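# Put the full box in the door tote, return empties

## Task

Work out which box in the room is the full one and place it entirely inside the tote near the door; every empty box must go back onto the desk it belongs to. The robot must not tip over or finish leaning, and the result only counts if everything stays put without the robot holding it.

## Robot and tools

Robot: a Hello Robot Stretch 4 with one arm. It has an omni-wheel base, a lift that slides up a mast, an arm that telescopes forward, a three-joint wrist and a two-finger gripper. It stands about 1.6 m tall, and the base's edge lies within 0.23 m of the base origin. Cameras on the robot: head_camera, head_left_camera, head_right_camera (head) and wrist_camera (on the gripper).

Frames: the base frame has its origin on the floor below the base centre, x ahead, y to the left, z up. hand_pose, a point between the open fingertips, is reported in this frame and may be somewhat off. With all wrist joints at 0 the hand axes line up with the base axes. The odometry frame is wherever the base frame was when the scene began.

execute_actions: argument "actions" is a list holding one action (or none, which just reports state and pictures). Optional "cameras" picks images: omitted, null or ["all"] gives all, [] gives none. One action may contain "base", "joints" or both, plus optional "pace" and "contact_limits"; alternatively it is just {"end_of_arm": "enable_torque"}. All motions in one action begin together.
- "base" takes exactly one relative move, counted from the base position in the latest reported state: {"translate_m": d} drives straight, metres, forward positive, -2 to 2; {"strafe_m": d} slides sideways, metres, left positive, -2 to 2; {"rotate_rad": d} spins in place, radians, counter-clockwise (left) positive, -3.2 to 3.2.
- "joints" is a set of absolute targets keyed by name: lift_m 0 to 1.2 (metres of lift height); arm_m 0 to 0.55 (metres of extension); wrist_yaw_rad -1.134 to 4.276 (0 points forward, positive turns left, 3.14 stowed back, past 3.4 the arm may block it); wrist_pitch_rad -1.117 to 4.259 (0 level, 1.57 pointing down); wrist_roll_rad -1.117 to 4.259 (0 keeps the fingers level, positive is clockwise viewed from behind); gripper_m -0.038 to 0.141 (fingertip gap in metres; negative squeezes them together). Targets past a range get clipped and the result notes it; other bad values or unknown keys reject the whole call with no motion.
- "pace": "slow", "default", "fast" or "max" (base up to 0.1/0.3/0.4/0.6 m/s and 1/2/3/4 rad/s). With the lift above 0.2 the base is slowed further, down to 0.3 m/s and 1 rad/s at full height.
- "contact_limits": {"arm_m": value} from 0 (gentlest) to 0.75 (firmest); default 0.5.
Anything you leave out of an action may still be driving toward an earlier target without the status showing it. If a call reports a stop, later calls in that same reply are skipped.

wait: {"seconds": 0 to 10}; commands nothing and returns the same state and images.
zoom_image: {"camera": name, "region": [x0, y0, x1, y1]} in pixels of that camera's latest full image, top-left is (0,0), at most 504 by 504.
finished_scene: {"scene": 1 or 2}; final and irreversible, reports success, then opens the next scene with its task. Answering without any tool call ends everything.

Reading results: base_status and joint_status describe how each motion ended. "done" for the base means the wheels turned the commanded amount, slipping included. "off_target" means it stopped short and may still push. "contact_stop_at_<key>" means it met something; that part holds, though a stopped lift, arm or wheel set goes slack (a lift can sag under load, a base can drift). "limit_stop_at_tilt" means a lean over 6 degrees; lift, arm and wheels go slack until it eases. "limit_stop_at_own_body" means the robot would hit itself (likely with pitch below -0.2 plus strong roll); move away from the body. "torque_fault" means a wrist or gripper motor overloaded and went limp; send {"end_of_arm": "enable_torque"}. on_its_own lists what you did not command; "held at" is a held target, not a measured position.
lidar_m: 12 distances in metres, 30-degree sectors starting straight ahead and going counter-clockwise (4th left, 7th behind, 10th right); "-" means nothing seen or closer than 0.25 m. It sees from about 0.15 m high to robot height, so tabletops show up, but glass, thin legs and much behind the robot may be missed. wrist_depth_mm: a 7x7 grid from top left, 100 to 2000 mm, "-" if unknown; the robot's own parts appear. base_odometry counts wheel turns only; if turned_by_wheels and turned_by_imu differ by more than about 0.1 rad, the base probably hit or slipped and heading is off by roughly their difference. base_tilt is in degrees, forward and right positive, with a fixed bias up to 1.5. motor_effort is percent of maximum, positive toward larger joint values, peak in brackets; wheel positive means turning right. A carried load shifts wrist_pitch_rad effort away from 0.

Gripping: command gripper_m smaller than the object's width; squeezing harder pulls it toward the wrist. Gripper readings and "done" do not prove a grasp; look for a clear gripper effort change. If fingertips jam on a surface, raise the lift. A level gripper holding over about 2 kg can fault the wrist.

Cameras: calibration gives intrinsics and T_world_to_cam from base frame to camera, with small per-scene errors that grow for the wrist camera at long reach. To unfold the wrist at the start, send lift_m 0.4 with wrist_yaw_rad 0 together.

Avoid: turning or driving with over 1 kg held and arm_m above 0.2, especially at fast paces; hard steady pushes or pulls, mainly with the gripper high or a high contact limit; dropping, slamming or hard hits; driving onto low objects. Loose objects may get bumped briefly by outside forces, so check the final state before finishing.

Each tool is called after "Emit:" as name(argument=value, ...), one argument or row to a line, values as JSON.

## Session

Emit:
execute_actions(
  actions=[],
)

Scene clock: 0.00 s.
base_odometry: x=+0.000 y=+0.000 heading=+0.000 (m, m, rad; odometry frame)
turned_by_wheels: +0.000 (rad since the last result)
turned_by_imu: +0.000 (rad since the last result)
base_tilt: forward=+0.6 right=+0.4 (deg)
lidar_m: 1.17 0.81 0.74 0.76 1.63 1.49 1.47 1.00 0.91 0.94 1.28 1.36
base_status: not commanded
joint_positions: lift_m=+0.286 arm_m=-0.001 wrist_yaw_rad=+3.103 wrist_pitch_rad=-0.014 wrist_roll_rad=+0.003 gripper_m=+0.057
joint_status: not commanded
motor_effort: lift_m=+19 arm_m=+0 wrist_yaw_rad=+0 wrist_pitch_rad=-7 wrist_roll_rad=-1 gripper_m=-2 wheel_0=+0 wheel_1=+0 wheel_2=+1 (%)
hand_pose: x=-0.1154 y=+0.0985 z=+0.4683 quat_wxyz=(+0.019, +0.007, +0.001, +1.000) (m; base frame)
wrist_depth_mm: - 138 1808 1756 1576 1464 1366 / - 129 1863 1808 1576 1464 1397 / 106 140 242 1756 1618 1464 1366 / 138 163 1921 1708 1618 1499 1397 / 1098 1397 1808 1756 1618 1499 1366 / 1098 1255 1281 1366 1430 1464 1397 / 1008 960 1042 114 1078 1182 1229
pictures: head_camera, head_left_camera, head_right_camera, wrist_camera
camera_calibration (this result's frames):
wrist_camera: T_world_to_cam=[[0.0837496, 0.990196, 0.111793, -0.156204], [0.0303609, 0.109599, -0.993512, 0.508687], [-0.996024, 0.0866004, -0.0208844, 0.116201], [0, 0, 0, 1]] pos_world=[0.113377, 0.0888577, 0.525276]
Images, in order (width x height): head_camera 420x560, head_left_camera 420x672, head_right_camera 420x672, wrist_camera 616x392.

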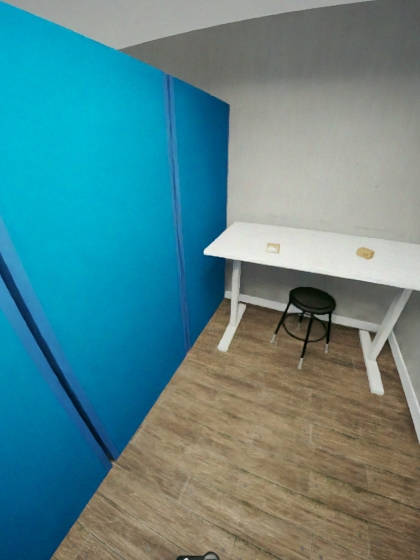

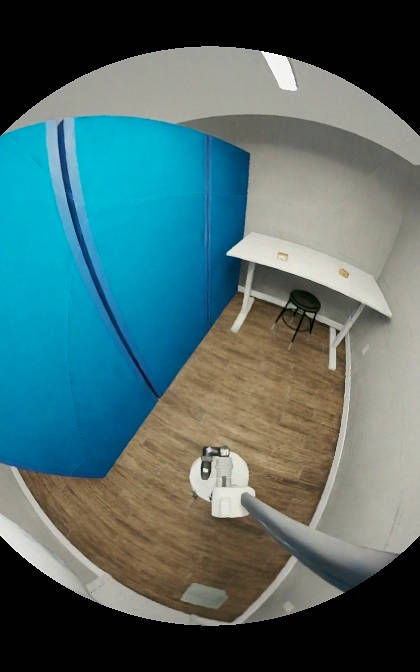

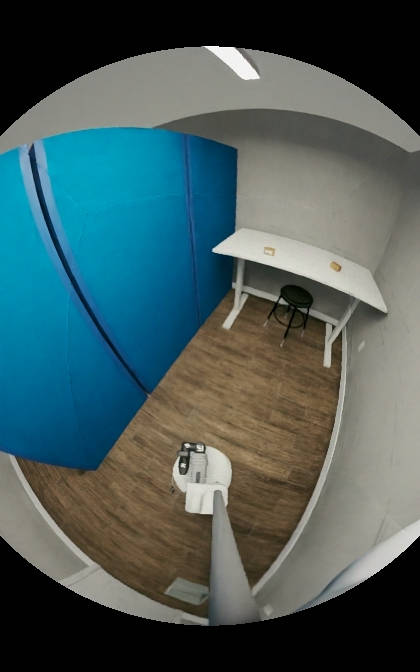

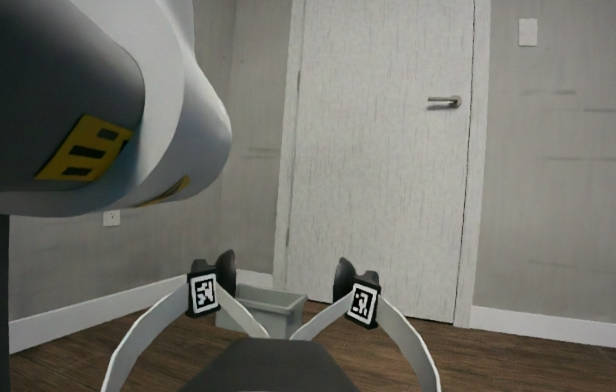

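Emit:
execute_actions(
  actions=[
    {"base":{"rotate_rad":-0.46},"joints":{"lift_m":0.5,"wrist_yaw_rad":0}},
  ],
  cameras=[],
)

Emit:
execute_actions(
  actions=[
    {"base":{"translate_m":0.65},"joints":{"lift_m":1.1,"gripper_m":0.14,"wrist_pitch_rad":0.5}},
  ],
  cameras=["head_camera","wrist_camera"],
)

Emit:
zoom_image(
  camera="head_camera",
  region=[100, 220, 360, 340],
)

Scene clock: 3.27 s.
base_odometry: x=+0.000 y=+0.000 heading=-0.459 (m, m, rad; odometry frame)
turned_by_wheels: -0.459 (rad since the last result)
turned_by_imu: -0.469 (rad since the last result)
base_tilt: forward=+0.6 right=+0.4 (deg)
lidar_m: 1.36 1.08 0.78 0.74 0.77 1.60 1.51 1.10 0.99 0.91 0.95 1.34
base_status: done
joint_positions: lift_m=+0.500 arm_m=-0.001 wrist_yaw_rad=+0.000 wrist_pitch_rad=-0.014 wrist_roll_rad=+0.003 gripper_m=+0.057
joint_status: all done
motor_effort: lift_m=+22(22) arm_m=+0(0) wrist_yaw_rad=-1(7) wrist_pitch_rad=-8(7) wrist_roll_rad=-1(1) gripper_m=-3(1) wheel_0=+3(8) wheel_1=+3(8) wheel_2=+2(6) (%)
hand_pose: x=+0.4580 y=-0.0873 z=+0.6819 quat_wxyz=(+1.000, +0.001, -0.007, +0.000) (m; base frame)
wrist_depth_mm: 1255 1863 1983 - - 1661 1255 / 1255 1863 - - - 1661 1205 / 1308 1576 1499 1537 1537 1537 1160 / 1336 1756 1983 - - 1618 1138 / 1366 1756 - 1576 - 1576 1118 / 1336 1661 1430 1661 1618 1537 1098 / 1308 1336 1464 114 1499 1464 1118
pictures: none
No camera images: the call's "cameras" was empty. Leave "cameras" out to get every camera's image.

Scene clock: 6.90 s.
base_odometry: x=+0.583 y=-0.288 heading=-0.459 (m, m, rad; odometry frame)
turned_by_wheels: +0.001 (rad since the last result)
turned_by_imu: +0.000 (rad since the last result)
base_tilt: forward=+0.6 right=+0.4 (deg)
lidar_m: 0.70 0.75 0.78 0.75 0.77 1.08 2.16 1.33 0.98 0.94 0.97 0.76
base_status: done
joint_positions: lift_m=+1.100 arm_m=-0.001 wrist_yaw_rad=+0.000 wrist_pitch_rad=+0.502 wrist_roll_rad=+0.003 gripper_m=+0.140
joint_status: all done
motor_effort: lift_m=+22(25) arm_m=+0(0) wrist_yaw_rad=+0(1) wrist_pitch_rad=-5(5) wrist_roll_rad=-1(1) gripper_m=-2(6) wheel_0=+3(9) wheel_1=+2(4) wheel_2=+1(10) (%)
hand_pose: x=+0.4225 y=-0.0874 z=+1.1392 quat_wxyz=(+0.969, +0.001, +0.248, +0.000) (m; base frame)
wrist_depth_mm: 1182 1205 1205 1229 1229 1205 1182 / 1205 1255 1255 1255 1281 1308 1182 / 809 820 878 917 891 1025 1078 / 615 634 654 683 715 732 768 / 1255 1661 1661 1118 1708 1182 1060 / 1366 1205 1182 1008 206 1336 1160 / 1336 1366 1397 114 1499 1397 1118
pictures: head_camera, wrist_camera
camera_calibration (this result's frames):
wrist_camera: T_world_to_cam=[[0.0154102, -0.992685, 0.119744, -0.245736], [-0.512422, -0.110677, -0.851572, 1.22763], [0.858596, -0.0482366, -0.510379, 0.444366], [0, 0, 0, 1]] pos_world=[0.251319, -0.0866338, 1.30163]
Images, in order (width x height): head_camera 420x560, wrist_camera 616x392.

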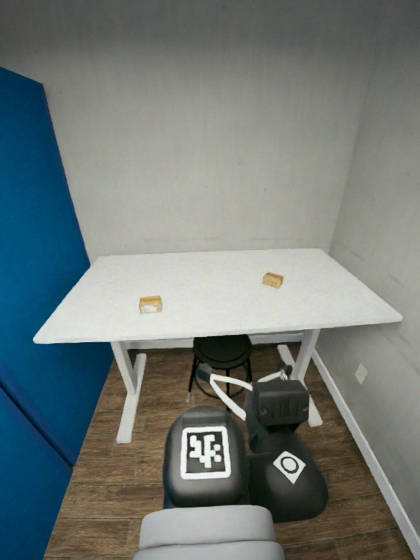

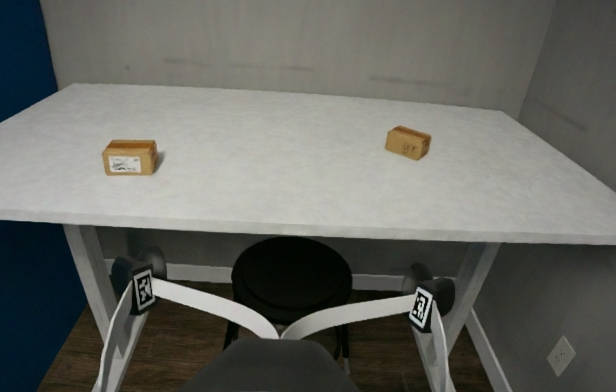

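Region (100, 220, 360, 340) of head_camera's 420x560 image, scaled by 1.938, with more detail than that image has; it fills the top 233 rows of this view, and the rest is white.

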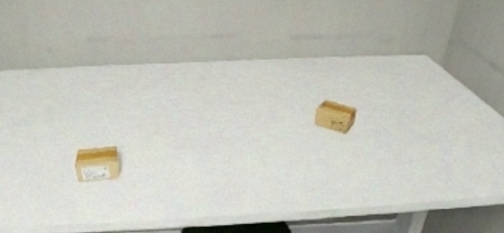

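Emit:
execute_actions(
  actions=[
    {"base":{"strafe_m":0.325},"joints":{"arm_m":0.43}},
  ],
  cameras=[],
)

Emit:
execute_actions(
  actions=[
    {"joints":{"lift_m":1.01}},
  ],
  cameras=["head_camera","wrist_camera"],
)

Scene clock: 10.33 s.
base_odometry: x=+0.727 y=+0.003 heading=-0.459 (m, m, rad; odometry frame)
turned_by_wheels: +0.000 (rad since the last result)
turned_by_imu: -0.001 (rad since the last result)
base_tilt: forward=+0.6 right=+0.4 (deg)
lidar_m: 0.69 0.65 0.46 0.42 0.45 0.60 2.18 1.81 1.29 1.25 1.05 0.75
base_status: done
joint_positions: lift_m=+1.100 arm_m=+0.429 wrist_yaw_rad=+0.000 wrist_pitch_rad=+0.502 wrist_roll_rad=+0.003 gripper_m=+0.140
joint_status: all done
motor_effort: lift_m=+22(22) arm_m=+8(8) wrist_yaw_rad=+0(1) wrist_pitch_rad=-7(6) wrist_roll_rad=+0(1) gripper_m=-2(0) wheel_0=+0(11) wheel_1=+0(9) wheel_2=+1(1) (%)
hand_pose: x=+0.8524 y=-0.0874 z=+1.1392 quat_wxyz=(+0.969, +0.001, +0.248, +0.000) (m; base frame)
wrist_depth_mm: 778 798 809 820 820 809 820 / 809 866 878 878 866 878 878 / 820 831 854 917 931 946 960 / 609 634 654 683 707 741 759 / 488 500 525 539 554 574 585 / 410 397 418 442 206 466 477 / 359 364 370 114 394 394 410
pictures: none
No camera images: the call's "cameras" was empty. Leave "cameras" out to get every camera's image.

Scene clock: 11.70 s.
base_odometry: x=+0.727 y=+0.003 heading=-0.459 (m, m, rad; odometry frame)
turned_by_wheels: +0.000 (rad since the last result)
turned_by_imu: +0.000 (rad since the last result)
base_tilt: forward=+0.7 right=+0.4 (deg)
lidar_m: 0.69 0.63 0.44 0.41 0.45 0.64 2.17 1.80 1.30 1.24 1.04 0.76
base_status: not commanded
joint_positions: lift_m=+1.010 arm_m=+0.429 wrist_yaw_rad=+0.000 wrist_pitch_rad=+0.502 wrist_roll_rad=+0.003 gripper_m=+0.140
joint_status: all done
motor_effort: lift_m=+16(19) arm_m=+8(8) wrist_yaw_rad=-1(0) wrist_pitch_rad=-6(6) wrist_roll_rad=+0(1) gripper_m=-2(3) wheel_0=+0(0) wheel_1=+0(0) wheel_2=+1(1) (%)
hand_pose: x=+0.8524 y=-0.0874 z=+1.0497 quat_wxyz=(+0.969, +0.001, +0.248, +0.000) (m; base frame)
wrist_depth_mm: 788 798 809 820 820 820 820 / 798 854 854 878 866 878 878 / 591 615 640 668 707 750 809 / 452 466 484 500 521 544 564 / 364 370 389 399 413 424 433 / 303 296 300 268 206 345 353 / 266 268 274 114 293 291 304
pictures: head_camera, wrist_camera
camera_calibration (this result's frames):
wrist_camera: T_world_to_cam=[[0.0156188, -0.992682, 0.11974, -0.241763], [-0.512632, -0.110768, -0.851434, 1.37169], [0.858467, -0.048084, -0.510611, 0.0298705], [0, 0, 0, 1]] pos_world=[0.681303, -0.0866193, 1.2121]
Images, in order (width x height): head_camera 420x560, wrist_camera 616x392.

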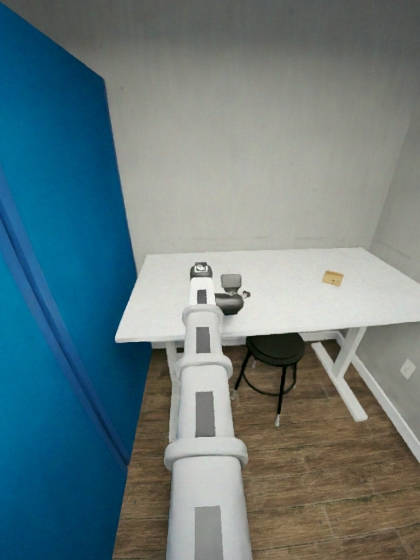

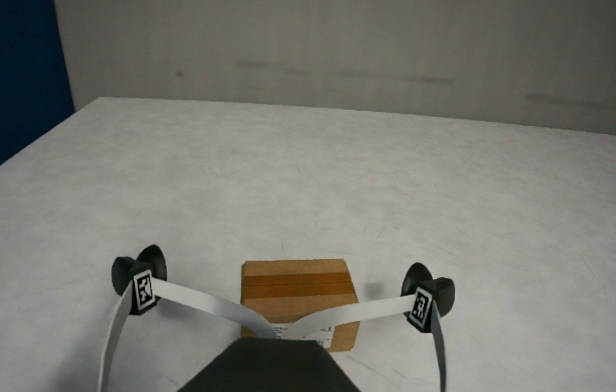

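Emit:
execute_actions(
  actions=[
    {"base":{"strafe_m":-0.025},"joints":{"arm_m":0.445,"wrist_yaw_rad":0.07},"pace":"slow"},
  ],
  cameras=[],
)

Emit:
execute_actions(
  actions=[
    {"joints":{"lift_m":0.96},"pace":"slow"},
  ],
  cameras=["wrist_camera"],
)

Scene clock: 13.60 s.
base_odometry: x=+0.716 y=-0.019 heading=-0.459 (m, m, rad; odometry frame)
turned_by_wheels: +0.000 (rad since the last result)
turned_by_imu: +0.000 (rad since the last result)
base_tilt: forward=+0.6 right=+0.4 (deg)
lidar_m: 0.70 0.65 0.48 0.45 0.47 0.66 2.16 1.77 1.27 1.23 1.07 0.75
base_status: done
joint_positions: lift_m=+1.010 arm_m=+0.444 wrist_yaw_rad=+0.070 wrist_pitch_rad=+0.502 wrist_roll_rad=+0.003 gripper_m=+0.140
joint_status: all done
motor_effort: lift_m=+16(16) arm_m=+8(8) wrist_yaw_rad=+1(5) wrist_pitch_rad=-6(6) wrist_roll_rad=-1(1) gripper_m=+3(3) wheel_0=+4(6) wheel_1=-3(6) wheel_2=+0(6) (%)
hand_pose: x=+0.8729 y=-0.0696 z=+1.0497 quat_wxyz=(+0.968, -0.007, +0.248, +0.033) (m; base frame)
wrist_depth_mm: 732 809 809 798 788 768 759 / 750 854 854 854 842 831 820 / 597 609 640 668 715 759 798 / 452 466 480 504 517 544 559 / 364 370 389 402 413 424 433 / 303 294 281 265 206 343 351 / 266 268 274 114 293 293 303
pictures: none
No camera images: the call's "cameras" was empty. Leave "cameras" out to get every camera's image.

Scene clock: 14.90 s.
base_odometry: x=+0.716 y=-0.019 heading=-0.459 (m, m, rad; odometry frame)
turned_by_wheels: +0.000 (rad since the last result)
turned_by_imu: +0.000 (rad since the last result)
base_tilt: forward=+0.6 right=+0.4 (deg)
lidar_m: 0.70 0.66 0.46 0.45 0.48 0.66 2.14 1.79 1.28 1.23 1.07 0.74
base_status: not commanded
joint_positions: lift_m=+0.960 arm_m=+0.444 wrist_yaw_rad=+0.070 wrist_pitch_rad=+0.502 wrist_roll_rad=+0.003 gripper_m=+0.140
joint_status: all done
motor_effort: lift_m=+16(16) arm_m=+8(8) wrist_yaw_rad=+0(0) wrist_pitch_rad=-6(6) wrist_roll_rad=-1(1) gripper_m=-3(1) wheel_0=+4(4) wheel_1=-3(3) wheel_2=+0(0) (%)
hand_pose: x=+0.8729 y=-0.0696 z=+0.9997 quat_wxyz=(+0.968, -0.007, +0.248, +0.033) (m; base frame)
wrist_depth_mm: 732 809 809 798 788 768 768 / 707 723 768 831 831 820 809 / 477 492 517 539 569 609 640 / 362 375 389 404 418 436 455 / 293 298 289 245 330 342 351 / 245 237 228 224 206 278 282 / 214 217 221 114 236 236 244
pictures: wrist_camera
camera_calibration (this result's frames):
wrist_camera: T_world_to_cam=[[0.0846786, -0.989187, 0.11974, -0.278448], [-0.503678, -0.146182, -0.851434, 1.33131], [0.859731, 0.0117879, -0.510611, -0.00930443], [0, 0, 0, 1]] pos_world=[0.70213, -0.0807137, 1.16211]
Images, in order (width x height): wrist_camera 616x392.

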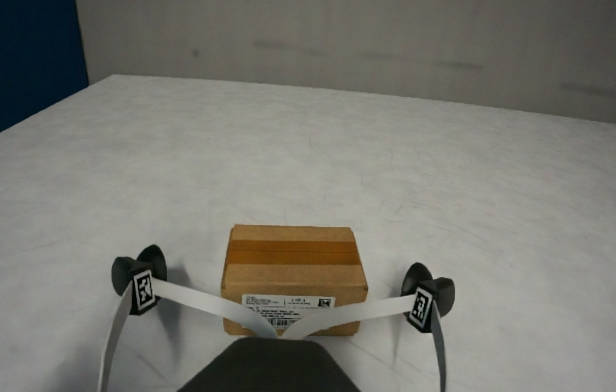

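Emit:
execute_actions(
  actions=[
    {"joints":{"lift_m":0.95,"gripper_m":0.04}},
  ],
  cameras=["wrist_camera"],
)

Emit:
execute_actions(
  actions=[
    {"joints":{"lift_m":0.975},"pace":"slow"},
  ],
  cameras=["wrist_camera"],
)

Scene clock: 17.30 s.
base_odometry: x=+0.716 y=-0.019 heading=-0.459 (m, m, rad; odometry frame)
turned_by_wheels: +0.000 (rad since the last result)
turned_by_imu: +0.000 (rad since the last result)
base_tilt: forward=+0.6 right=+0.4 (deg)
lidar_m: 0.70 0.66 0.47 0.45 0.47 0.65 2.16 1.77 1.25 1.23 1.04 0.74
base_status: not commanded
joint_positions: lift_m=+0.950 arm_m=+0.444 wrist_yaw_rad=+0.070 wrist_pitch_rad=+0.506 wrist_roll_rad=+0.003 gripper_m=+0.041
joint_status: all done
motor_effort: lift_m=+17(17) arm_m=+8(8) wrist_yaw_rad=+0(2) wrist_pitch_rad=-16(17) wrist_roll_rad=-1(1) gripper_m=-18(21) wheel_0=+4(4) wheel_1=-3(3) wheel_2=+0(0) (%)
hand_pose: x=+0.8724 y=-0.0696 z=+0.9887 quat_wxyz=(+0.968, -0.007, +0.250, +0.033) (m; base frame)
wrist_depth_mm: 723 820 809 809 788 768 768 / 676 676 715 750 809 809 809 / 445 459 477 500 525 564 597 / 340 349 364 377 389 407 421 / 273 283 220 219 310 319 329 / 229 185 207 213 195 262 264 / 202 204 206 114 220 220 229
pictures: wrist_camera
camera_calibration (this result's frames):
wrist_camera: T_world_to_cam=[[0.0851763, -0.989152, 0.119683, -0.277484], [-0.506787, -0.146431, -0.849544, 1.32252], [0.857853, 0.0117074, -0.513762, -0.00975999], [0, 0, 0, 1]] pos_world=[0.702243, -0.0807025, 1.15173]
Images, in order (width x height): wrist_camera 616x392.

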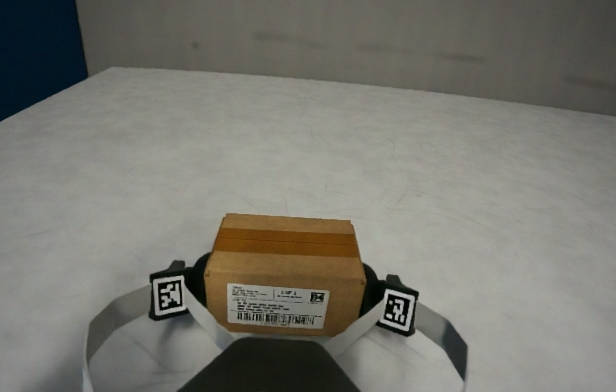

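Scene clock: 18.30 s.
base_odometry: x=+0.716 y=-0.019 heading=-0.459 (m, m, rad; odometry frame)
turned_by_wheels: +0.000 (rad since the last result)
turned_by_imu: +0.000 (rad since the last result)
base_tilt: forward=+0.6 right=+0.4 (deg)
lidar_m: 0.69 0.66 0.47 0.44 0.47 0.65 2.16 1.76 1.26 1.22 1.03 0.74
base_status: not commanded
joint_positions: lift_m=+0.975 arm_m=+0.444 wrist_yaw_rad=+0.070 wrist_pitch_rad=+0.506 wrist_roll_rad=+0.003 gripper_m=+0.041
joint_status: all done
motor_effort: lift_m=+24(25) arm_m=+8(8) wrist_yaw_rad=+0(0) wrist_pitch_rad=-17(17) wrist_roll_rad=-2(2) gripper_m=-19(22) wheel_0=+4(4) wheel_1=-3(3) wheel_2=+0(0) (%)
hand_pose: x=+0.8723 y=-0.0696 z=+1.0130 quat_wxyz=(+0.968, -0.007, +0.250, +0.033) (m; base frame)
wrist_depth_mm: 732 809 809 798 788 768 768 / 723 759 788 831 831 820 820 / 500 517 539 559 597 634 668 / 382 394 410 424 439 459 477 / 309 319 220 219 349 357 366 / 258 185 207 212 195 294 298 / 227 229 232 114 247 249 258
pictures: wrist_camera
camera_calibration (this result's frames):
wrist_camera: T_world_to_cam=[[0.0852054, -0.98915, 0.119679, -0.280421], [-0.506994, -0.146445, -0.849418, 1.34325], [0.857728, 0.0116985, -0.513971, 0.00310782], [0, 0, 0, 1]] pos_world=[0.70225, -0.0807021, 1.17614]
Images, in order (width x height): wrist_camera 616x392.

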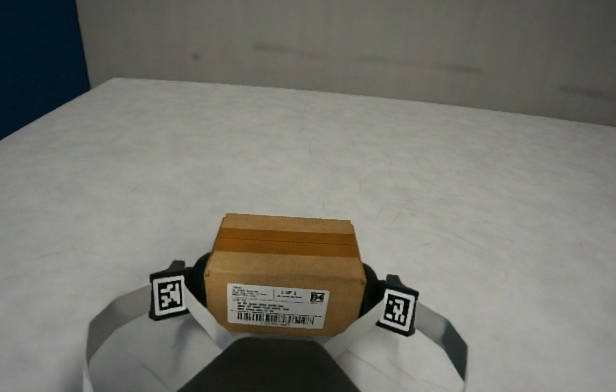

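Emit:
execute_actions(
  actions=[
    {"joints":{"lift_m":1.01,"gripper_m":0.025,"arm_m":0.05,"wrist_yaw_rad":0}},
  ],
  cameras=[],
)

Emit:
execute_actions(
  actions=[
    {"base":{"strafe_m":-0.5},"joints":{"lift_m":0.6}},
  ],
  cameras=[],
)

Emit:
execute_actions(
  actions=[
    {"base":{"translate_m":-0.6},"joints":{"lift_m":0.45}},
  ],
  cameras=[],
)

Emit:
execute_actions(
  actions=[
    {"base":{"rotate_rad":3.08}},
  ],
  cameras=["head_camera","wrist_camera"],
)

Emit:
zoom_image(
  camera="head_camera",
  region=[100, 320, 260, 480],
)

Scene clock: 22.20 s.
base_odometry: x=+0.716 y=-0.019 heading=-0.459 (m, m, rad; odometry frame)
turned_by_wheels: +0.000 (rad since the last result)
turned_by_imu: -0.001 (rad since the last result)
base_tilt: forward=+0.6 right=+0.4 (deg)
lidar_m: 0.68 0.67 0.47 0.44 0.48 0.67 2.16 1.79 1.28 1.22 1.07 0.74
base_status: not commanded
joint_positions: lift_m=+1.010 arm_m=+0.051 wrist_yaw_rad=+0.000 wrist_pitch_rad=+0.506 wrist_roll_rad=+0.003 gripper_m=+0.026
joint_status: all done
motor_effort: lift_m=+24(24) arm_m=-8(7) wrist_yaw_rad=+0(5) wrist_pitch_rad=-19(19) wrist_roll_rad=-1(1) gripper_m=-25(25) wheel_0=+2(4) wheel_1=-2(2) wheel_2=+0(0) (%)
hand_pose: x=+0.4746 y=-0.0875 z=+1.0479 quat_wxyz=(+0.968, +0.001, +0.250, +0.000) (m; base frame)
wrist_depth_mm: 809 1138 1160 1160 1182 1160 1182 / 831 891 946 991 1060 1229 1229 / 585 603 627 661 699 741 768 / 768 512 521 521 539 564 585 / 866 1255 213 216 1042 1661 1537 / 891 180 206 208 188 1537 1281 / 820 1255 1205 114 1366 1336 1397
pictures: none
No camera images: the call's "cameras" was empty. Leave "cameras" out to get every camera's image.

Scene clock: 25.20 s.
base_odometry: x=+0.494 y=-0.467 heading=-0.459 (m, m, rad; odometry frame)
turned_by_wheels: +0.000 (rad since the last result)
turned_by_imu: -0.001 (rad since the last result)
base_tilt: forward=+0.7 right=+0.4 (deg)
lidar_m: 0.72 0.75 0.98 0.95 1.01 1.36 1.71 1.02 0.77 0.73 0.77 0.75
base_status: done
joint_positions: lift_m=+0.600 arm_m=+0.051 wrist_yaw_rad=+0.000 wrist_pitch_rad=+0.506 wrist_roll_rad=+0.003 gripper_m=+0.026
joint_status: all done
motor_effort: lift_m=+18(21) arm_m=-8(8) wrist_yaw_rad=+0(1) wrist_pitch_rad=-18(19) wrist_roll_rad=-1(2) gripper_m=-26(26) wheel_0=+2(10) wheel_1=-2(8) wheel_2=+0(0) (%)
hand_pose: x=+0.4746 y=-0.0874 z=+0.6384 quat_wxyz=(+0.968, +0.001, +0.250, +0.000) (m; base frame)
wrist_depth_mm: 1160 1160 1160 1160 1182 1042 946 / 1229 1229 866 1255 1281 1042 904 / 1366 1366 668 1366 1366 1042 891 / 1397 1397 1397 1464 1464 1098 891 / 1118 1160 218 216 1182 1160 878 / 946 180 202 207 188 1042 866 / 820 842 831 114 891 878 842
pictures: none
No camera images: the call's "cameras" was empty. Leave "cameras" out to get every camera's image.

Scene clock: 28.70 s.
base_odometry: x=-0.044 y=-0.201 heading=-0.459 (m, m, rad; odometry frame)
turned_by_wheels: +0.000 (rad since the last result)
turned_by_imu: -0.001 (rad since the last result)
base_tilt: forward=+0.6 right=+0.4 (deg)
lidar_m: 1.30 1.36 0.99 0.94 0.99 1.62 1.10 1.07 0.76 0.70 0.75 1.05
base_status: done
joint_positions: lift_m=+0.450 arm_m=+0.051 wrist_yaw_rad=+0.000 wrist_pitch_rad=+0.506 wrist_roll_rad=+0.003 gripper_m=+0.026
joint_status: all done
motor_effort: lift_m=+18(19) arm_m=-8(8) wrist_yaw_rad=+0(1) wrist_pitch_rad=-19(19) wrist_roll_rad=-1(0) gripper_m=-25(27) wheel_0=-2(7) wheel_1=-3(6) wheel_2=+1(7) (%)
hand_pose: x=+0.4746 y=-0.0874 z=+0.4884 quat_wxyz=(+0.968, +0.001, +0.250, +0.000) (m; base frame)
wrist_depth_mm: 1397 1756 1708 1756 1756 1281 931 / 1464 1808 1863 1863 1863 1255 904 / 1430 1537 1618 1661 1661 1281 904 / 1138 1182 1205 1281 1308 1229 891 / 917 946 213 215 1042 1060 878 / 759 180 202 206 189 878 831 / 661 683 661 114 723 715 768
pictures: none
No camera images: the call's "cameras" was empty. Leave "cameras" out to get every camera's image.

Scene clock: 31.53 s.
base_odometry: x=-0.044 y=-0.201 heading=+2.621 (m, m, rad; odometry frame)
turned_by_wheels: +3.080 (rad since the last result)
turned_by_imu: +3.140 (rad since the last result)
base_tilt: forward=+0.6 right=+0.4 (deg)
lidar_m: 1.10 1.11 0.78 0.71 0.75 1.01 1.36 1.35 1.01 0.94 0.97 1.68
base_status: done
joint_positions: lift_m=+0.450 arm_m=+0.051 wrist_yaw_rad=+0.000 wrist_pitch_rad=+0.506 wrist_roll_rad=+0.003 gripper_m=+0.026
joint_status: not commanded
motor_effort: lift_m=+19(19) arm_m=-8(8) wrist_yaw_rad=+0(3) wrist_pitch_rad=-18(18) wrist_roll_rad=-1(1) gripper_m=-23(26) wheel_0=-2(9) wheel_1=-3(7) wheel_2=+0(7) (%)
hand_pose: x=+0.4746 y=-0.0874 z=+0.4884 quat_wxyz=(+0.968, +0.001, +0.250, +0.000) (m; base frame)
wrist_depth_mm: 1182 1160 1182 1205 1229 1255 1308 / 1229 1281 1281 1281 1336 1366 1366 / 1308 1366 1366 1397 1464 1464 1499 / 1078 1078 1182 1255 1281 1336 1430 / 904 946 214 215 1042 1060 1098 / 759 181 206 208 190 878 878 / 661 683 676 114 741 732 759
pictures: head_camera, wrist_camera
camera_calibration (this result's frames):
wrist_camera: T_world_to_cam=[[0.0159804, -0.992685, 0.119669, -0.168829], [-0.51607, -0.110699, -0.849363, 0.700816], [0.856397, -0.0481844, -0.514064, 0.0702541], [0, 0, 0, 1]] pos_world=[0.304203, -0.0866294, 0.651566]
Images, in order (width x height): head_camera 420x560, wrist_camera 616x392.

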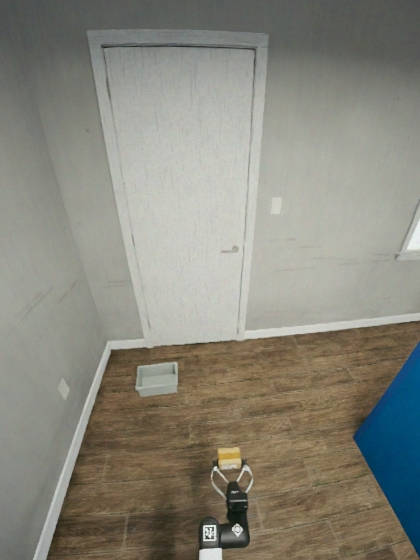

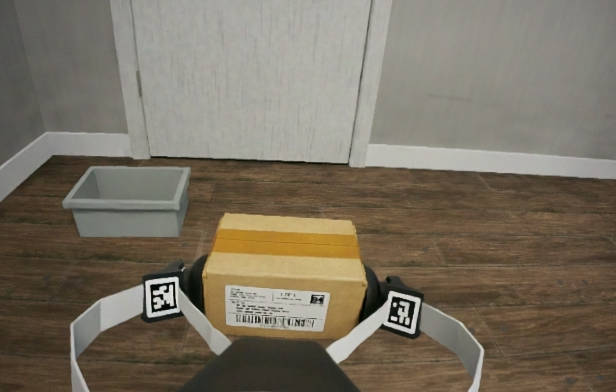

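Region (100, 320, 260, 480) of head_camera's 420x560 image, scaled by 3.150, with more detail than that image has.

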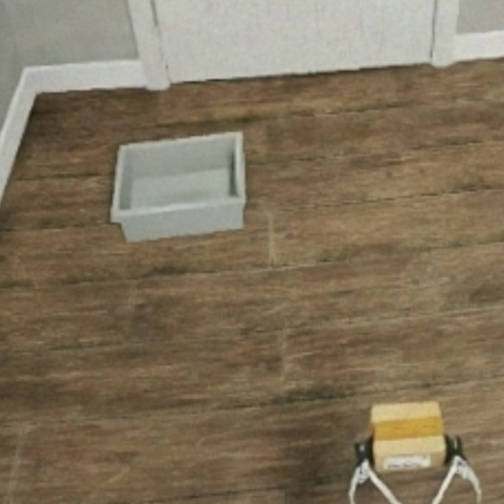

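Emit:
execute_actions(
  actions=[
    {"base":{"translate_m":0.57},"joints":{"lift_m":0.36,"wrist_pitch_rad":1.0}},
  ],
  cameras=[],
)

Emit:
execute_actions(
  actions=[
    {"base":{"strafe_m":0.38},"joints":{"arm_m":0.2}},
  ],
  cameras=[],
)

Emit:
execute_actions(
  actions=[
    {"base":{"rotate_rad":0.19},"joints":{"lift_m":0.29,"wrist_yaw_rad":-0.05},"pace":"slow"},
  ],
  cameras=["head_camera","wrist_camera"],
)

Emit:
zoom_image(
  camera="head_camera",
  region=[160, 400, 300, 540],
)

Scene clock: 36.00 s.
base_odometry: x=-0.538 y=+0.082 heading=+2.621 (m, m, rad; odometry frame)
turned_by_wheels: +0.000 (rad since the last result)
turned_by_imu: +0.000 (rad since the last result)
base_tilt: forward=+0.7 right=+0.4 (deg)
lidar_m: 0.98 0.54 0.83 0.77 0.79 1.02 1.99 1.41 0.98 0.90 1.55 1.06
base_status: done
joint_positions: lift_m=+0.360 arm_m=+0.051 wrist_yaw_rad=+0.000 wrist_pitch_rad=+1.004 wrist_roll_rad=+0.003 gripper_m=+0.026
joint_status: all done
motor_effort: lift_m=+18(18) arm_m=-7(8) wrist_yaw_rad=+0(1) wrist_pitch_rad=-11(14) wrist_roll_rad=-1(0) gripper_m=-27(25) wheel_0=+2(9) wheel_1=+2(7) wheel_2=+2(15) (%)
hand_pose: x=+0.3772 y=-0.0874 z=+0.2950 quat_wxyz=(+0.877, +0.001, +0.481, -0.001) (m; base frame)
wrist_depth_mm: 750 759 768 788 809 820 831 / 554 707 715 732 741 768 798 / 597 627 654 661 676 691 707 / 500 574 585 597 621 627 634 / 521 535 213 216 564 574 585 / 480 181 202 208 188 530 530 / 452 462 459 114 484 484 500
pictures: none
No camera images: the call's "cameras" was empty. Leave "cameras" out to get every camera's image.

Scene clock: 38.60 s.
base_odometry: x=-0.727 y=-0.247 heading=+2.621 (m, m, rad; odometry frame)
turned_by_wheels: +0.000 (rad since the last result)
turned_by_imu: -0.001 (rad since the last result)
base_tilt: forward=+0.7 right=+0.5 (deg)
lidar_m: 0.47 0.60 0.40 0.38 0.38 0.54 1.37 1.98 1.36 1.28 1.52 0.54
base_status: done
joint_positions: lift_m=+0.360 arm_m=+0.199 wrist_yaw_rad=+0.000 wrist_pitch_rad=+1.004 wrist_roll_rad=+0.003 gripper_m=+0.026
joint_status: all done
motor_effort: lift_m=+19(19) arm_m=+8(9) wrist_yaw_rad=+0(1) wrist_pitch_rad=-12(11) wrist_roll_rad=+0(1) gripper_m=-28(28) wheel_0=-3(11) wheel_1=+0(10) wheel_2=+0(0) (%)
hand_pose: x=+0.5245 y=-0.0874 z=+0.2949 quat_wxyz=(+0.877, +0.001, +0.481, -0.001) (m; base frame)
wrist_depth_mm: 621 621 609 621 627 627 627 / 668 683 691 699 715 732 732 / 621 634 640 654 676 683 699 / 569 508 492 488 615 627 634 / 525 462 214 215 559 569 580 / 480 180 206 208 187 525 530 / 449 452 364 114 480 484 500
pictures: none
No camera images: the call's "cameras" was empty. Leave "cameras" out to get every camera's image.

Scene clock: 40.07 s.
base_odometry: x=-0.727 y=-0.247 heading=+2.810 (m, m, rad; odometry frame)
turned_by_wheels: +0.189 (rad since the last result)
turned_by_imu: +0.193 (rad since the last result)
base_tilt: forward=+0.6 right=+0.5 (deg)
lidar_m: 0.51 0.50 0.39 0.38 0.43 0.64 2.09 1.63 1.30 1.28 1.22 0.49
base_status: done
joint_positions: lift_m=+0.290 arm_m=+0.199 wrist_yaw_rad=-0.050 wrist_pitch_rad=+1.004 wrist_roll_rad=+0.003 gripper_m=+0.026
joint_status: all done
motor_effort: lift_m=+17(17) arm_m=+8(8) wrist_yaw_rad=-1(4) wrist_pitch_rad=-10(11) wrist_roll_rad=-2(0) gripper_m=-30(30) wheel_0=-2(7) wheel_1=-2(6) wheel_2=-2(4) (%)
hand_pose: x=+0.5199 y=-0.0950 z=+0.2250 quat_wxyz=(+0.876, +0.013, +0.481, -0.023) (m; base frame)
wrist_depth_mm: 559 640 640 609 591 569 554 / 574 603 615 627 640 640 634 / 535 544 559 564 580 591 603 / 492 500 418 436 442 530 549 / 449 459 213 215 477 480 500 / 415 180 202 207 189 389 459 / 389 397 317 114 362 413 430
pictures: head_camera, wrist_camera
camera_calibration (this result's frames):
wrist_camera: T_world_to_cam=[[0.0215407, -0.994998, 0.097542, -0.143739], [-0.863397, -0.0677041, -0.499962, 0.605672], [0.504066, -0.0734479, -0.860537, 0.15446], [0, 0, 0, 1]] pos_world=[0.448174, -0.0906688, 0.449752]
Images, in order (width x height): head_camera 420x560, wrist_camera 616x392.

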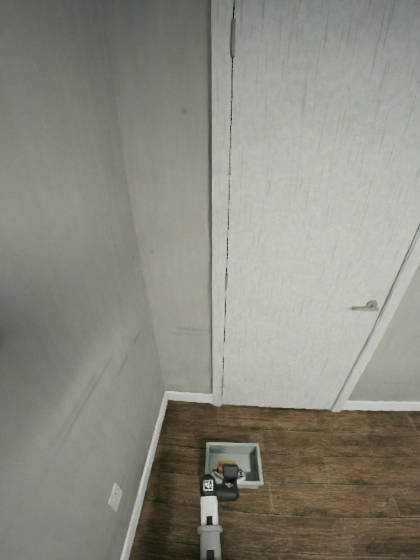

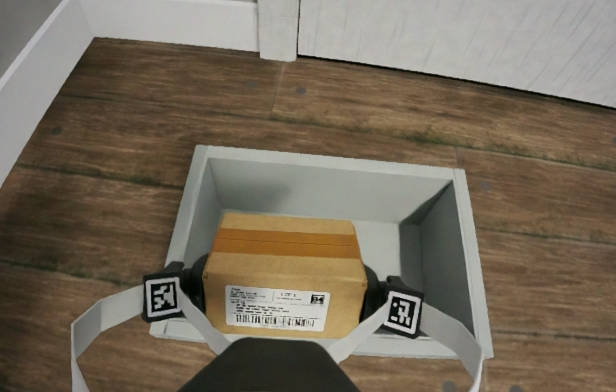

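Region (160, 400, 300, 540) of head_camera's 420x560 image, scaled by 3.600, with more detail than that image has.

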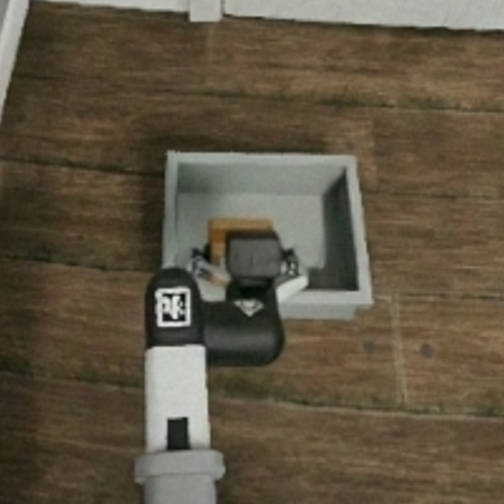

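Emit:
execute_actions(
  actions=[
    {"base":{"strafe_m":-0.03},"joints":{"arm_m":0.235,"wrist_yaw_rad":-0.08},"pace":"slow"},
  ],
  cameras=[],
)

Emit:
execute_actions(
  actions=[
    {"joints":{"lift_m":0.2},"pace":"slow"},
  ],
  cameras=["head_camera","wrist_camera"],
)

Emit:
zoom_image(
  camera="head_camera",
  region=[160, 400, 300, 540],
)

Scene clock: 42.33 s.
base_odometry: x=-0.717 y=-0.219 heading=+2.810 (m, m, rad; odometry frame)
turned_by_wheels: +0.000 (rad since the last result)
turned_by_imu: +0.000 (rad since the last result)
base_tilt: forward=+0.6 right=+0.4 (deg)
lidar_m: 0.48 0.53 0.43 0.42 0.48 0.67 2.27 1.61 1.27 1.25 1.20 0.48
base_status: done
joint_positions: lift_m=+0.290 arm_m=+0.234 wrist_yaw_rad=-0.080 wrist_pitch_rad=+1.004 wrist_roll_rad=+0.003 gripper_m=+0.026
joint_status: all done
motor_effort: lift_m=+17(17) arm_m=+8(8) wrist_yaw_rad=-1(3) wrist_pitch_rad=-11(11) wrist_roll_rad=-1(1) gripper_m=-26(27) wheel_0=+5(8) wheel_1=-2(4) wheel_2=+0(0) (%)
hand_pose: x=+0.5520 y=-0.0995 z=+0.2250 quat_wxyz=(+0.876, +0.020, +0.481, -0.036) (m; base frame)
wrist_depth_mm: 591 591 585 574 559 535 530 / 591 603 609 621 621 621 603 / 535 549 559 569 580 591 609 / 488 488 392 389 421 539 549 / 449 439 213 216 430 496 500 / 415 181 202 208 188 455 459 / 389 298 289 114 379 410 430
pictures: none
No camera images: the call's "cameras" was empty. Leave "cameras" out to get every camera's image.

Scene clock: 43.97 s.
base_odometry: x=-0.717 y=-0.219 heading=+2.810 (m, m, rad; odometry frame)
turned_by_wheels: +0.000 (rad since the last result)
turned_by_imu: +0.000 (rad since the last result)
base_tilt: forward=+0.6 right=+0.4 (deg)
lidar_m: 0.51 0.54 0.42 0.41 0.45 0.69 2.27 1.61 1.30 1.26 1.21 0.51
base_status: not commanded
joint_positions: lift_m=+0.200 arm_m=+0.234 wrist_yaw_rad=-0.080 wrist_pitch_rad=+1.004 wrist_roll_rad=+0.003 gripper_m=+0.026
joint_status: all done
motor_effort: lift_m=+17(17) arm_m=+8(8) wrist_yaw_rad=-1(1) wrist_pitch_rad=-11(11) wrist_roll_rad=-1(1) gripper_m=-27(24) wheel_0=+5(5) wheel_1=-2(2) wheel_2=+0(0) (%)
hand_pose: x=+0.5520 y=-0.0995 z=+0.1350 quat_wxyz=(+0.876, +0.020, +0.481, -0.036) (m; base frame)
wrist_depth_mm: 521 535 539 549 549 539 530 / 480 480 492 500 512 535 544 / 430 310 309 317 324 477 488 / 389 315 384 368 377 334 436 / 355 294 213 215 379 300 399 / 320 180 202 207 189 265 368 / 206 210 208 114 219 220 342
pictures: head_camera, wrist_camera
camera_calibration (this result's frames):
wrist_camera: T_world_to_cam=[[-0.0082449, -0.995197, 0.0975417, -0.123666], [-0.865038, -0.0418357, -0.499959, 0.591526], [0.501639, -0.0884994, -0.860538, 0.0603751], [0, 0, 0, 1]] pos_world=[0.480386, -0.0929824, 0.359757]
Images, in order (width x height): head_camera 420x560, wrist_camera 616x392.

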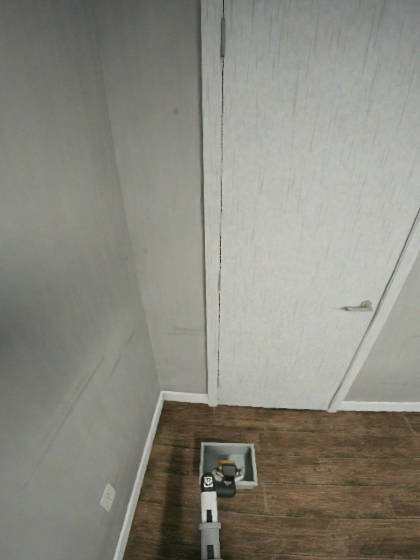

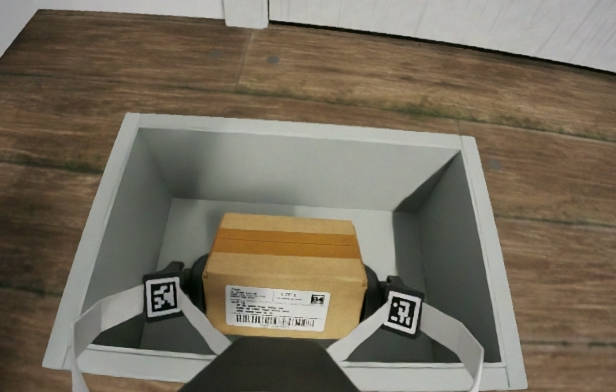

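Region (160, 400, 300, 540) of head_camera's 420x560 image, scaled by 3.600, with more detail than that image has.

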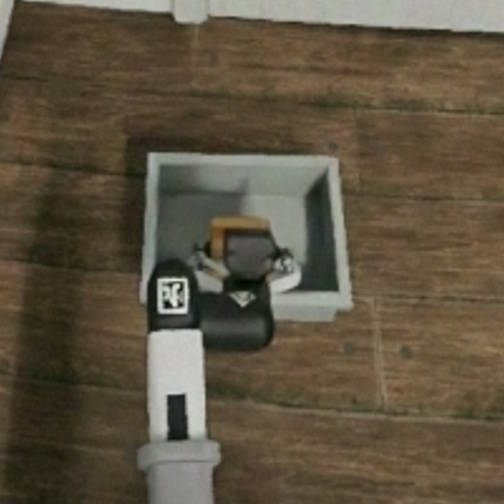

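Emit:
execute_actions(
  actions=[
    {"joints":{"arm_m":0.29},"pace":"slow"},
  ],
  cameras=[],
)

Emit:
execute_actions(
  actions=[
    {"joints":{"lift_m":0.14},"pace":"slow"},
  ],
  cameras=["wrist_camera"],
)

Scene clock: 46.27 s.
base_odometry: x=-0.717 y=-0.219 heading=+2.810 (m, m, rad; odometry frame)
turned_by_wheels: +0.000 (rad since the last result)
turned_by_imu: +0.000 (rad since the last result)
base_tilt: forward=+0.6 right=+0.4 (deg)
lidar_m: 0.47 0.56 0.43 0.42 0.47 0.70 2.28 1.61 1.28 1.26 1.22 0.50
base_status: not commanded
joint_positions: lift_m=+0.200 arm_m=+0.289 wrist_yaw_rad=-0.080 wrist_pitch_rad=+1.004 wrist_roll_rad=+0.003 gripper_m=+0.026
joint_status: all done
motor_effort: lift_m=+17(17) arm_m=+8(8) wrist_yaw_rad=+0(1) wrist_pitch_rad=-11(11) wrist_roll_rad=-1(1) gripper_m=-25(25) wheel_0=+5(5) wheel_1=-2(2) wheel_2=+0(0) (%)
hand_pose: x=+0.6070 y=-0.0995 z=+0.1350 quat_wxyz=(+0.876, +0.020, +0.481, -0.036) (m; base frame)
wrist_depth_mm: 521 521 521 504 496 477 469 / 473 480 488 500 517 525 521 / 427 433 442 452 462 473 484 / 392 274 278 279 286 427 436 / 357 285 213 215 342 304 399 / 324 180 202 207 188 260 366 / 210 291 310 114 327 229 340
pictures: none
No camera images: the call's "cameras" was empty. Leave "cameras" out to get every camera's image.

Scene clock: 47.63 s.
base_odometry: x=-0.717 y=-0.219 heading=+2.810 (m, m, rad; odometry frame)
turned_by_wheels: +0.000 (rad since the last result)
turned_by_imu: +0.000 (rad since the last result)
base_tilt: forward=+0.6 right=+0.4 (deg)
lidar_m: 0.66 0.56 0.43 0.40 0.46 0.70 2.28 1.61 1.26 1.25 1.24 0.51
base_status: not commanded
joint_positions: lift_m=+0.140 arm_m=+0.289 wrist_yaw_rad=-0.080 wrist_pitch_rad=+1.004 wrist_roll_rad=+0.003 gripper_m=+0.026
joint_status: all done
motor_effort: lift_m=+18(19) arm_m=+8(8) wrist_yaw_rad=+0(1) wrist_pitch_rad=-11(12) wrist_roll_rad=-1(2) gripper_m=-25(20) wheel_0=+5(5) wheel_1=-3(2) wheel_2=+0(0) (%)
hand_pose: x=+0.6070 y=-0.0995 z=+0.0750 quat_wxyz=(+0.876, +0.020, +0.481, -0.036) (m; base frame)
wrist_depth_mm: 436 442 452 462 473 469 469 / 394 399 407 415 427 442 452 / 347 221 229 226 232 392 402 / 199 259 276 260 270 252 289 / 186 285 213 215 317 266 204 / 187 180 203 207 188 246 197 / 176 257 258 114 273 224 -
pictures: wrist_camera
camera_calibration (this result's frames):
wrist_camera: T_world_to_cam=[[-0.00826925, -0.995197, 0.0975418, -0.117348], [-0.865039, -0.0418145, -0.499959, 0.609098], [0.501637, -0.0885117, -0.860538, -0.0188559], [0, 0, 0, 1]] pos_world=[0.535382, -0.0929843, 0.299744]
Images, in order (width x height): wrist_camera 616x392.

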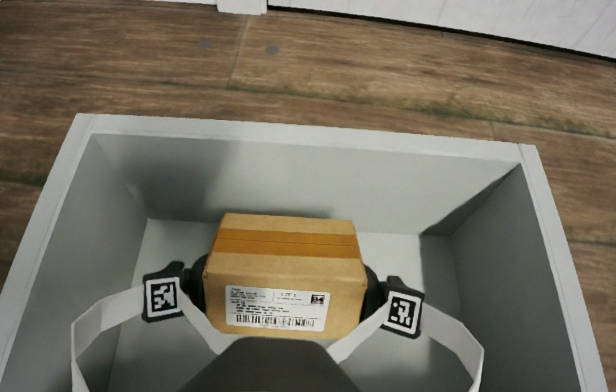

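Emit:
execute_actions(
  actions=[
    {"joints":{"lift_m":0.122,"arm_m":0.275},"pace":"slow"},
  ],
  cameras=["wrist_camera"],
)

Scene clock: 48.93 s.
base_odometry: x=-0.717 y=-0.219 heading=+2.810 (m, m, rad; odometry frame)
turned_by_wheels: +0.000 (rad since the last result)
turned_by_imu: +0.000 (rad since the last result)
base_tilt: forward=+0.6 right=+0.4 (deg)
lidar_m: 0.60 0.55 0.42 0.41 0.48 0.69 2.27 1.61 1.27 1.26 1.22 0.52
base_status: not commanded
joint_positions: lift_m=+0.122 arm_m=+0.276 wrist_yaw_rad=-0.080 wrist_pitch_rad=+1.004 wrist_roll_rad=+0.003 gripper_m=+0.026
joint_status: all done
motor_effort: lift_m=+17(18) arm_m=-8(9) wrist_yaw_rad=-1(0) wrist_pitch_rad=-11(11) wrist_roll_rad=+0(2) gripper_m=-28(23) wheel_0=+5(4) wheel_1=-1(2) wheel_2=+0(0) (%)
hand_pose: x=+0.5948 y=-0.0995 z=+0.0570 quat_wxyz=(+0.876, +0.020, +0.481, -0.036) (m; base frame)
wrist_depth_mm: 407 415 424 433 449 462 469 / 368 213 382 392 399 413 427 / 196 236 238 236 232 227 293 / 185 276 300 285 293 262 201 / 187 273 213 215 297 264 200 / 189 180 203 207 188 244 196 / 178 243 241 114 256 221 -
pictures: wrist_camera
camera_calibration (this result's frames):
wrist_camera: T_world_to_cam=[[-0.00826961, -0.995197, 0.0975417, -0.115692], [-0.865039, -0.0418142, -0.499959, 0.589615], [0.501637, -0.0885119, -0.860538, -0.0282648], [0, 0, 0, 1]] pos_world=[0.523262, -0.0929843, 0.281745]
Images, in order (width x height): wrist_camera 616x392.

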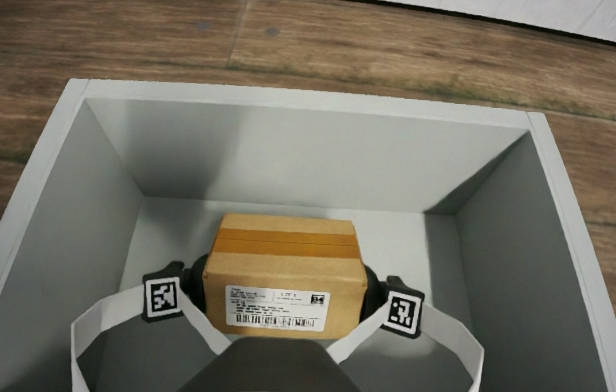

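Emit:
execute_actions(
  actions=[
    {"joints":{"lift_m":0.108},"pace":"slow"},
  ],
  cameras=["wrist_camera"],
)

Scene clock: 49.97 s.
base_odometry: x=-0.717 y=-0.219 heading=+2.810 (m, m, rad; odometry frame)
turned_by_wheels: +0.000 (rad since the last result)
turned_by_imu: +0.000 (rad since the last result)
base_tilt: forward=+0.7 right=+0.4 (deg)
lidar_m: 0.59 0.55 0.42 0.41 0.48 0.67 2.27 1.59 1.28 1.26 1.22 0.51
base_status: not commanded
joint_positions: lift_m=+0.108 arm_m=+0.276 wrist_yaw_rad=-0.080 wrist_pitch_rad=+1.001 wrist_roll_rad=+0.003 gripper_m=+0.026
joint_status: all done
motor_effort: lift_m=+15(17) arm_m=-8(8) wrist_yaw_rad=+0(0) wrist_pitch_rad=-5(11) wrist_roll_rad=-1(2) gripper_m=-26(23) wheel_0=+4(4) wheel_1=-2(2) wheel_2=+0(0) (%)
hand_pose: x=+0.5953 y=-0.0996 z=+0.0436 quat_wxyz=(+0.877, +0.020, +0.480, -0.036) (m; base frame)
wrist_depth_mm: 392 402 407 418 430 452 455 / 338 202 206 208 387 397 410 / 183 237 236 234 230 225 208 / 186 272 287 281 290 260 198 / 188 265 216 213 285 263 200 / 189 181 202 208 189 243 196 / 178 232 232 114 245 221 -
pictures: wrist_camera
camera_calibration (this result's frames):
wrist_camera: T_world_to_cam=[[-0.00879825, -0.995177, 0.0977023, -0.114158], [-0.863923, -0.0416366, -0.5019, 0.582716], [0.503547, -0.0888231, -0.85939, -0.0412716], [0, 0, 0, 1]] pos_world=[0.5232, -0.0930112, 0.26815]
Images, in order (width x height): wrist_camera 616x392.

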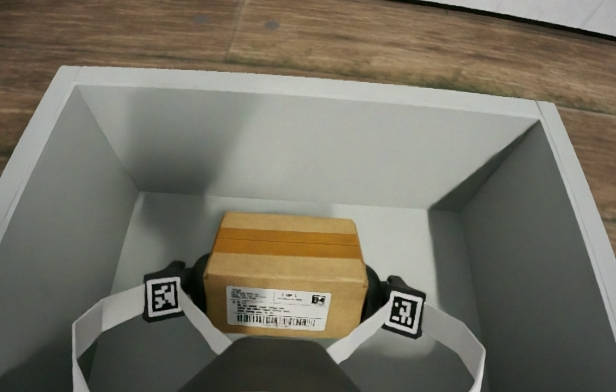

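Emit:
execute_actions(
  actions=[
    {"joints":{"gripper_m":0.11},"pace":"slow"},
  ],
  cameras=["wrist_camera"],
)

Emit:
execute_actions(
  actions=[
    {"joints":{"lift_m":0.3}},
  ],
  cameras=["wrist_camera","head_left_camera"],
)

Scene clock: 53.73 s.
base_odometry: x=-0.717 y=-0.219 heading=+2.810 (m, m, rad; odometry frame)
turned_by_wheels: +0.000 (rad since the last result)
turned_by_imu: -0.001 (rad since the last result)
base_tilt: forward=+0.6 right=+0.4 (deg)
lidar_m: 0.52 0.55 0.43 0.40 0.47 0.70 2.27 1.61 1.27 1.26 1.23 0.53
base_status: not commanded
joint_positions: lift_m=+0.108 arm_m=+0.276 wrist_yaw_rad=-0.080 wrist_pitch_rad=+1.002 wrist_roll_rad=+0.003 gripper_m=+0.110
joint_status: all done
motor_effort: lift_m=+16(16) arm_m=-7(8) wrist_yaw_rad=+1(3) wrist_pitch_rad=-7(6) wrist_roll_rad=-1(1) gripper_m=+2(24) wheel_0=+5(5) wheel_1=-2(2) wheel_2=+0(0) (%)
hand_pose: x=+0.5950 y=-0.0996 z=+0.0434 quat_wxyz=(+0.876, +0.021, +0.480, -0.036) (m; base frame)
wrist_depth_mm: 389 397 407 415 430 449 459 / 203 203 204 208 209 394 407 / 182 237 236 234 231 226 207 / 186 274 285 266 290 260 198 / 188 260 227 226 285 264 200 / 189 231 241 236 217 256 195 / 189 231 235 114 243 242 -
pictures: wrist_camera
camera_calibration (this result's frames):
wrist_camera: T_world_to_cam=[[-0.0088707, -0.99518, 0.0976604, -0.114105], [-0.864223, -0.0415002, -0.501395, 0.58256], [0.503031, -0.0888481, -0.859689, -0.0409862], [0, 0, 0, 1]] pos_world=[0.523066, -0.0930202, 0.268]
Images, in order (width x height): wrist_camera 616x392.

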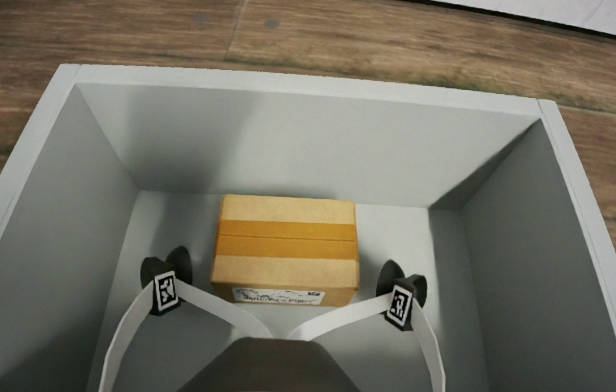

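Scene clock: 55.60 s.
base_odometry: x=-0.717 y=-0.219 heading=+2.810 (m, m, rad; odometry frame)
turned_by_wheels: +0.000 (rad since the last result)
turned_by_imu: +0.000 (rad since the last result)
base_tilt: forward=+0.6 right=+0.4 (deg)
lidar_m: 0.48 0.54 0.43 0.41 0.46 0.71 2.27 1.60 1.28 1.26 1.21 0.48
base_status: not commanded
joint_positions: lift_m=+0.300 arm_m=+0.276 wrist_yaw_rad=-0.080 wrist_pitch_rad=+1.002 wrist_roll_rad=+0.003 gripper_m=+0.110
joint_status: all done
motor_effort: lift_m=+22(23) arm_m=-7(7) wrist_yaw_rad=+0(0) wrist_pitch_rad=-6(6) wrist_roll_rad=+0(0) gripper_m=+2(2) wheel_0=+5(5) wheel_1=-2(2) wheel_2=+0(0) (%)
hand_pose: x=+0.5951 y=-0.0996 z=+0.2349 quat_wxyz=(+0.876, +0.020, +0.480, -0.036) (m; base frame)
wrist_depth_mm: 559 549 539 517 504 488 480 / 603 603 609 609 591 569 549 / 549 559 574 585 597 615 615 / 504 508 521 535 544 549 559 / 462 455 404 399 392 504 512 / 427 353 410 402 217 466 469 / 399 355 407 114 415 427 439
pictures: head_left_camera, wrist_camera
camera_calibration (this result's frames):
wrist_camera: T_world_to_cam=[[-0.00878502, -0.99518, 0.0976723, -0.13285], [-0.864135, -0.0415954, -0.501538, 0.678603], [0.503183, -0.0888081, -0.859604, 0.123531], [0, 0, 0, 1]] pos_world=[0.523079, -0.0930127, 0.459509]
Images, in order (width x height): head_left_camera 420x672, wrist_camera 616x392.

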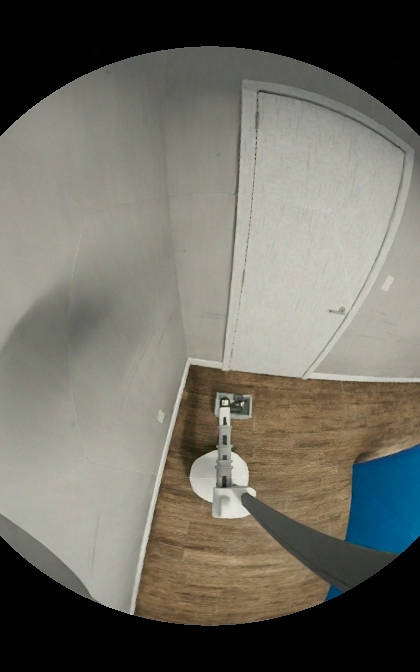

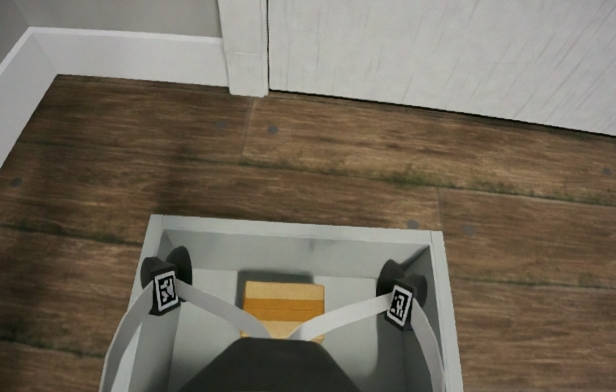

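Emit:
finished_scene(
  scene=2,
)

The scene is finished: the task was done.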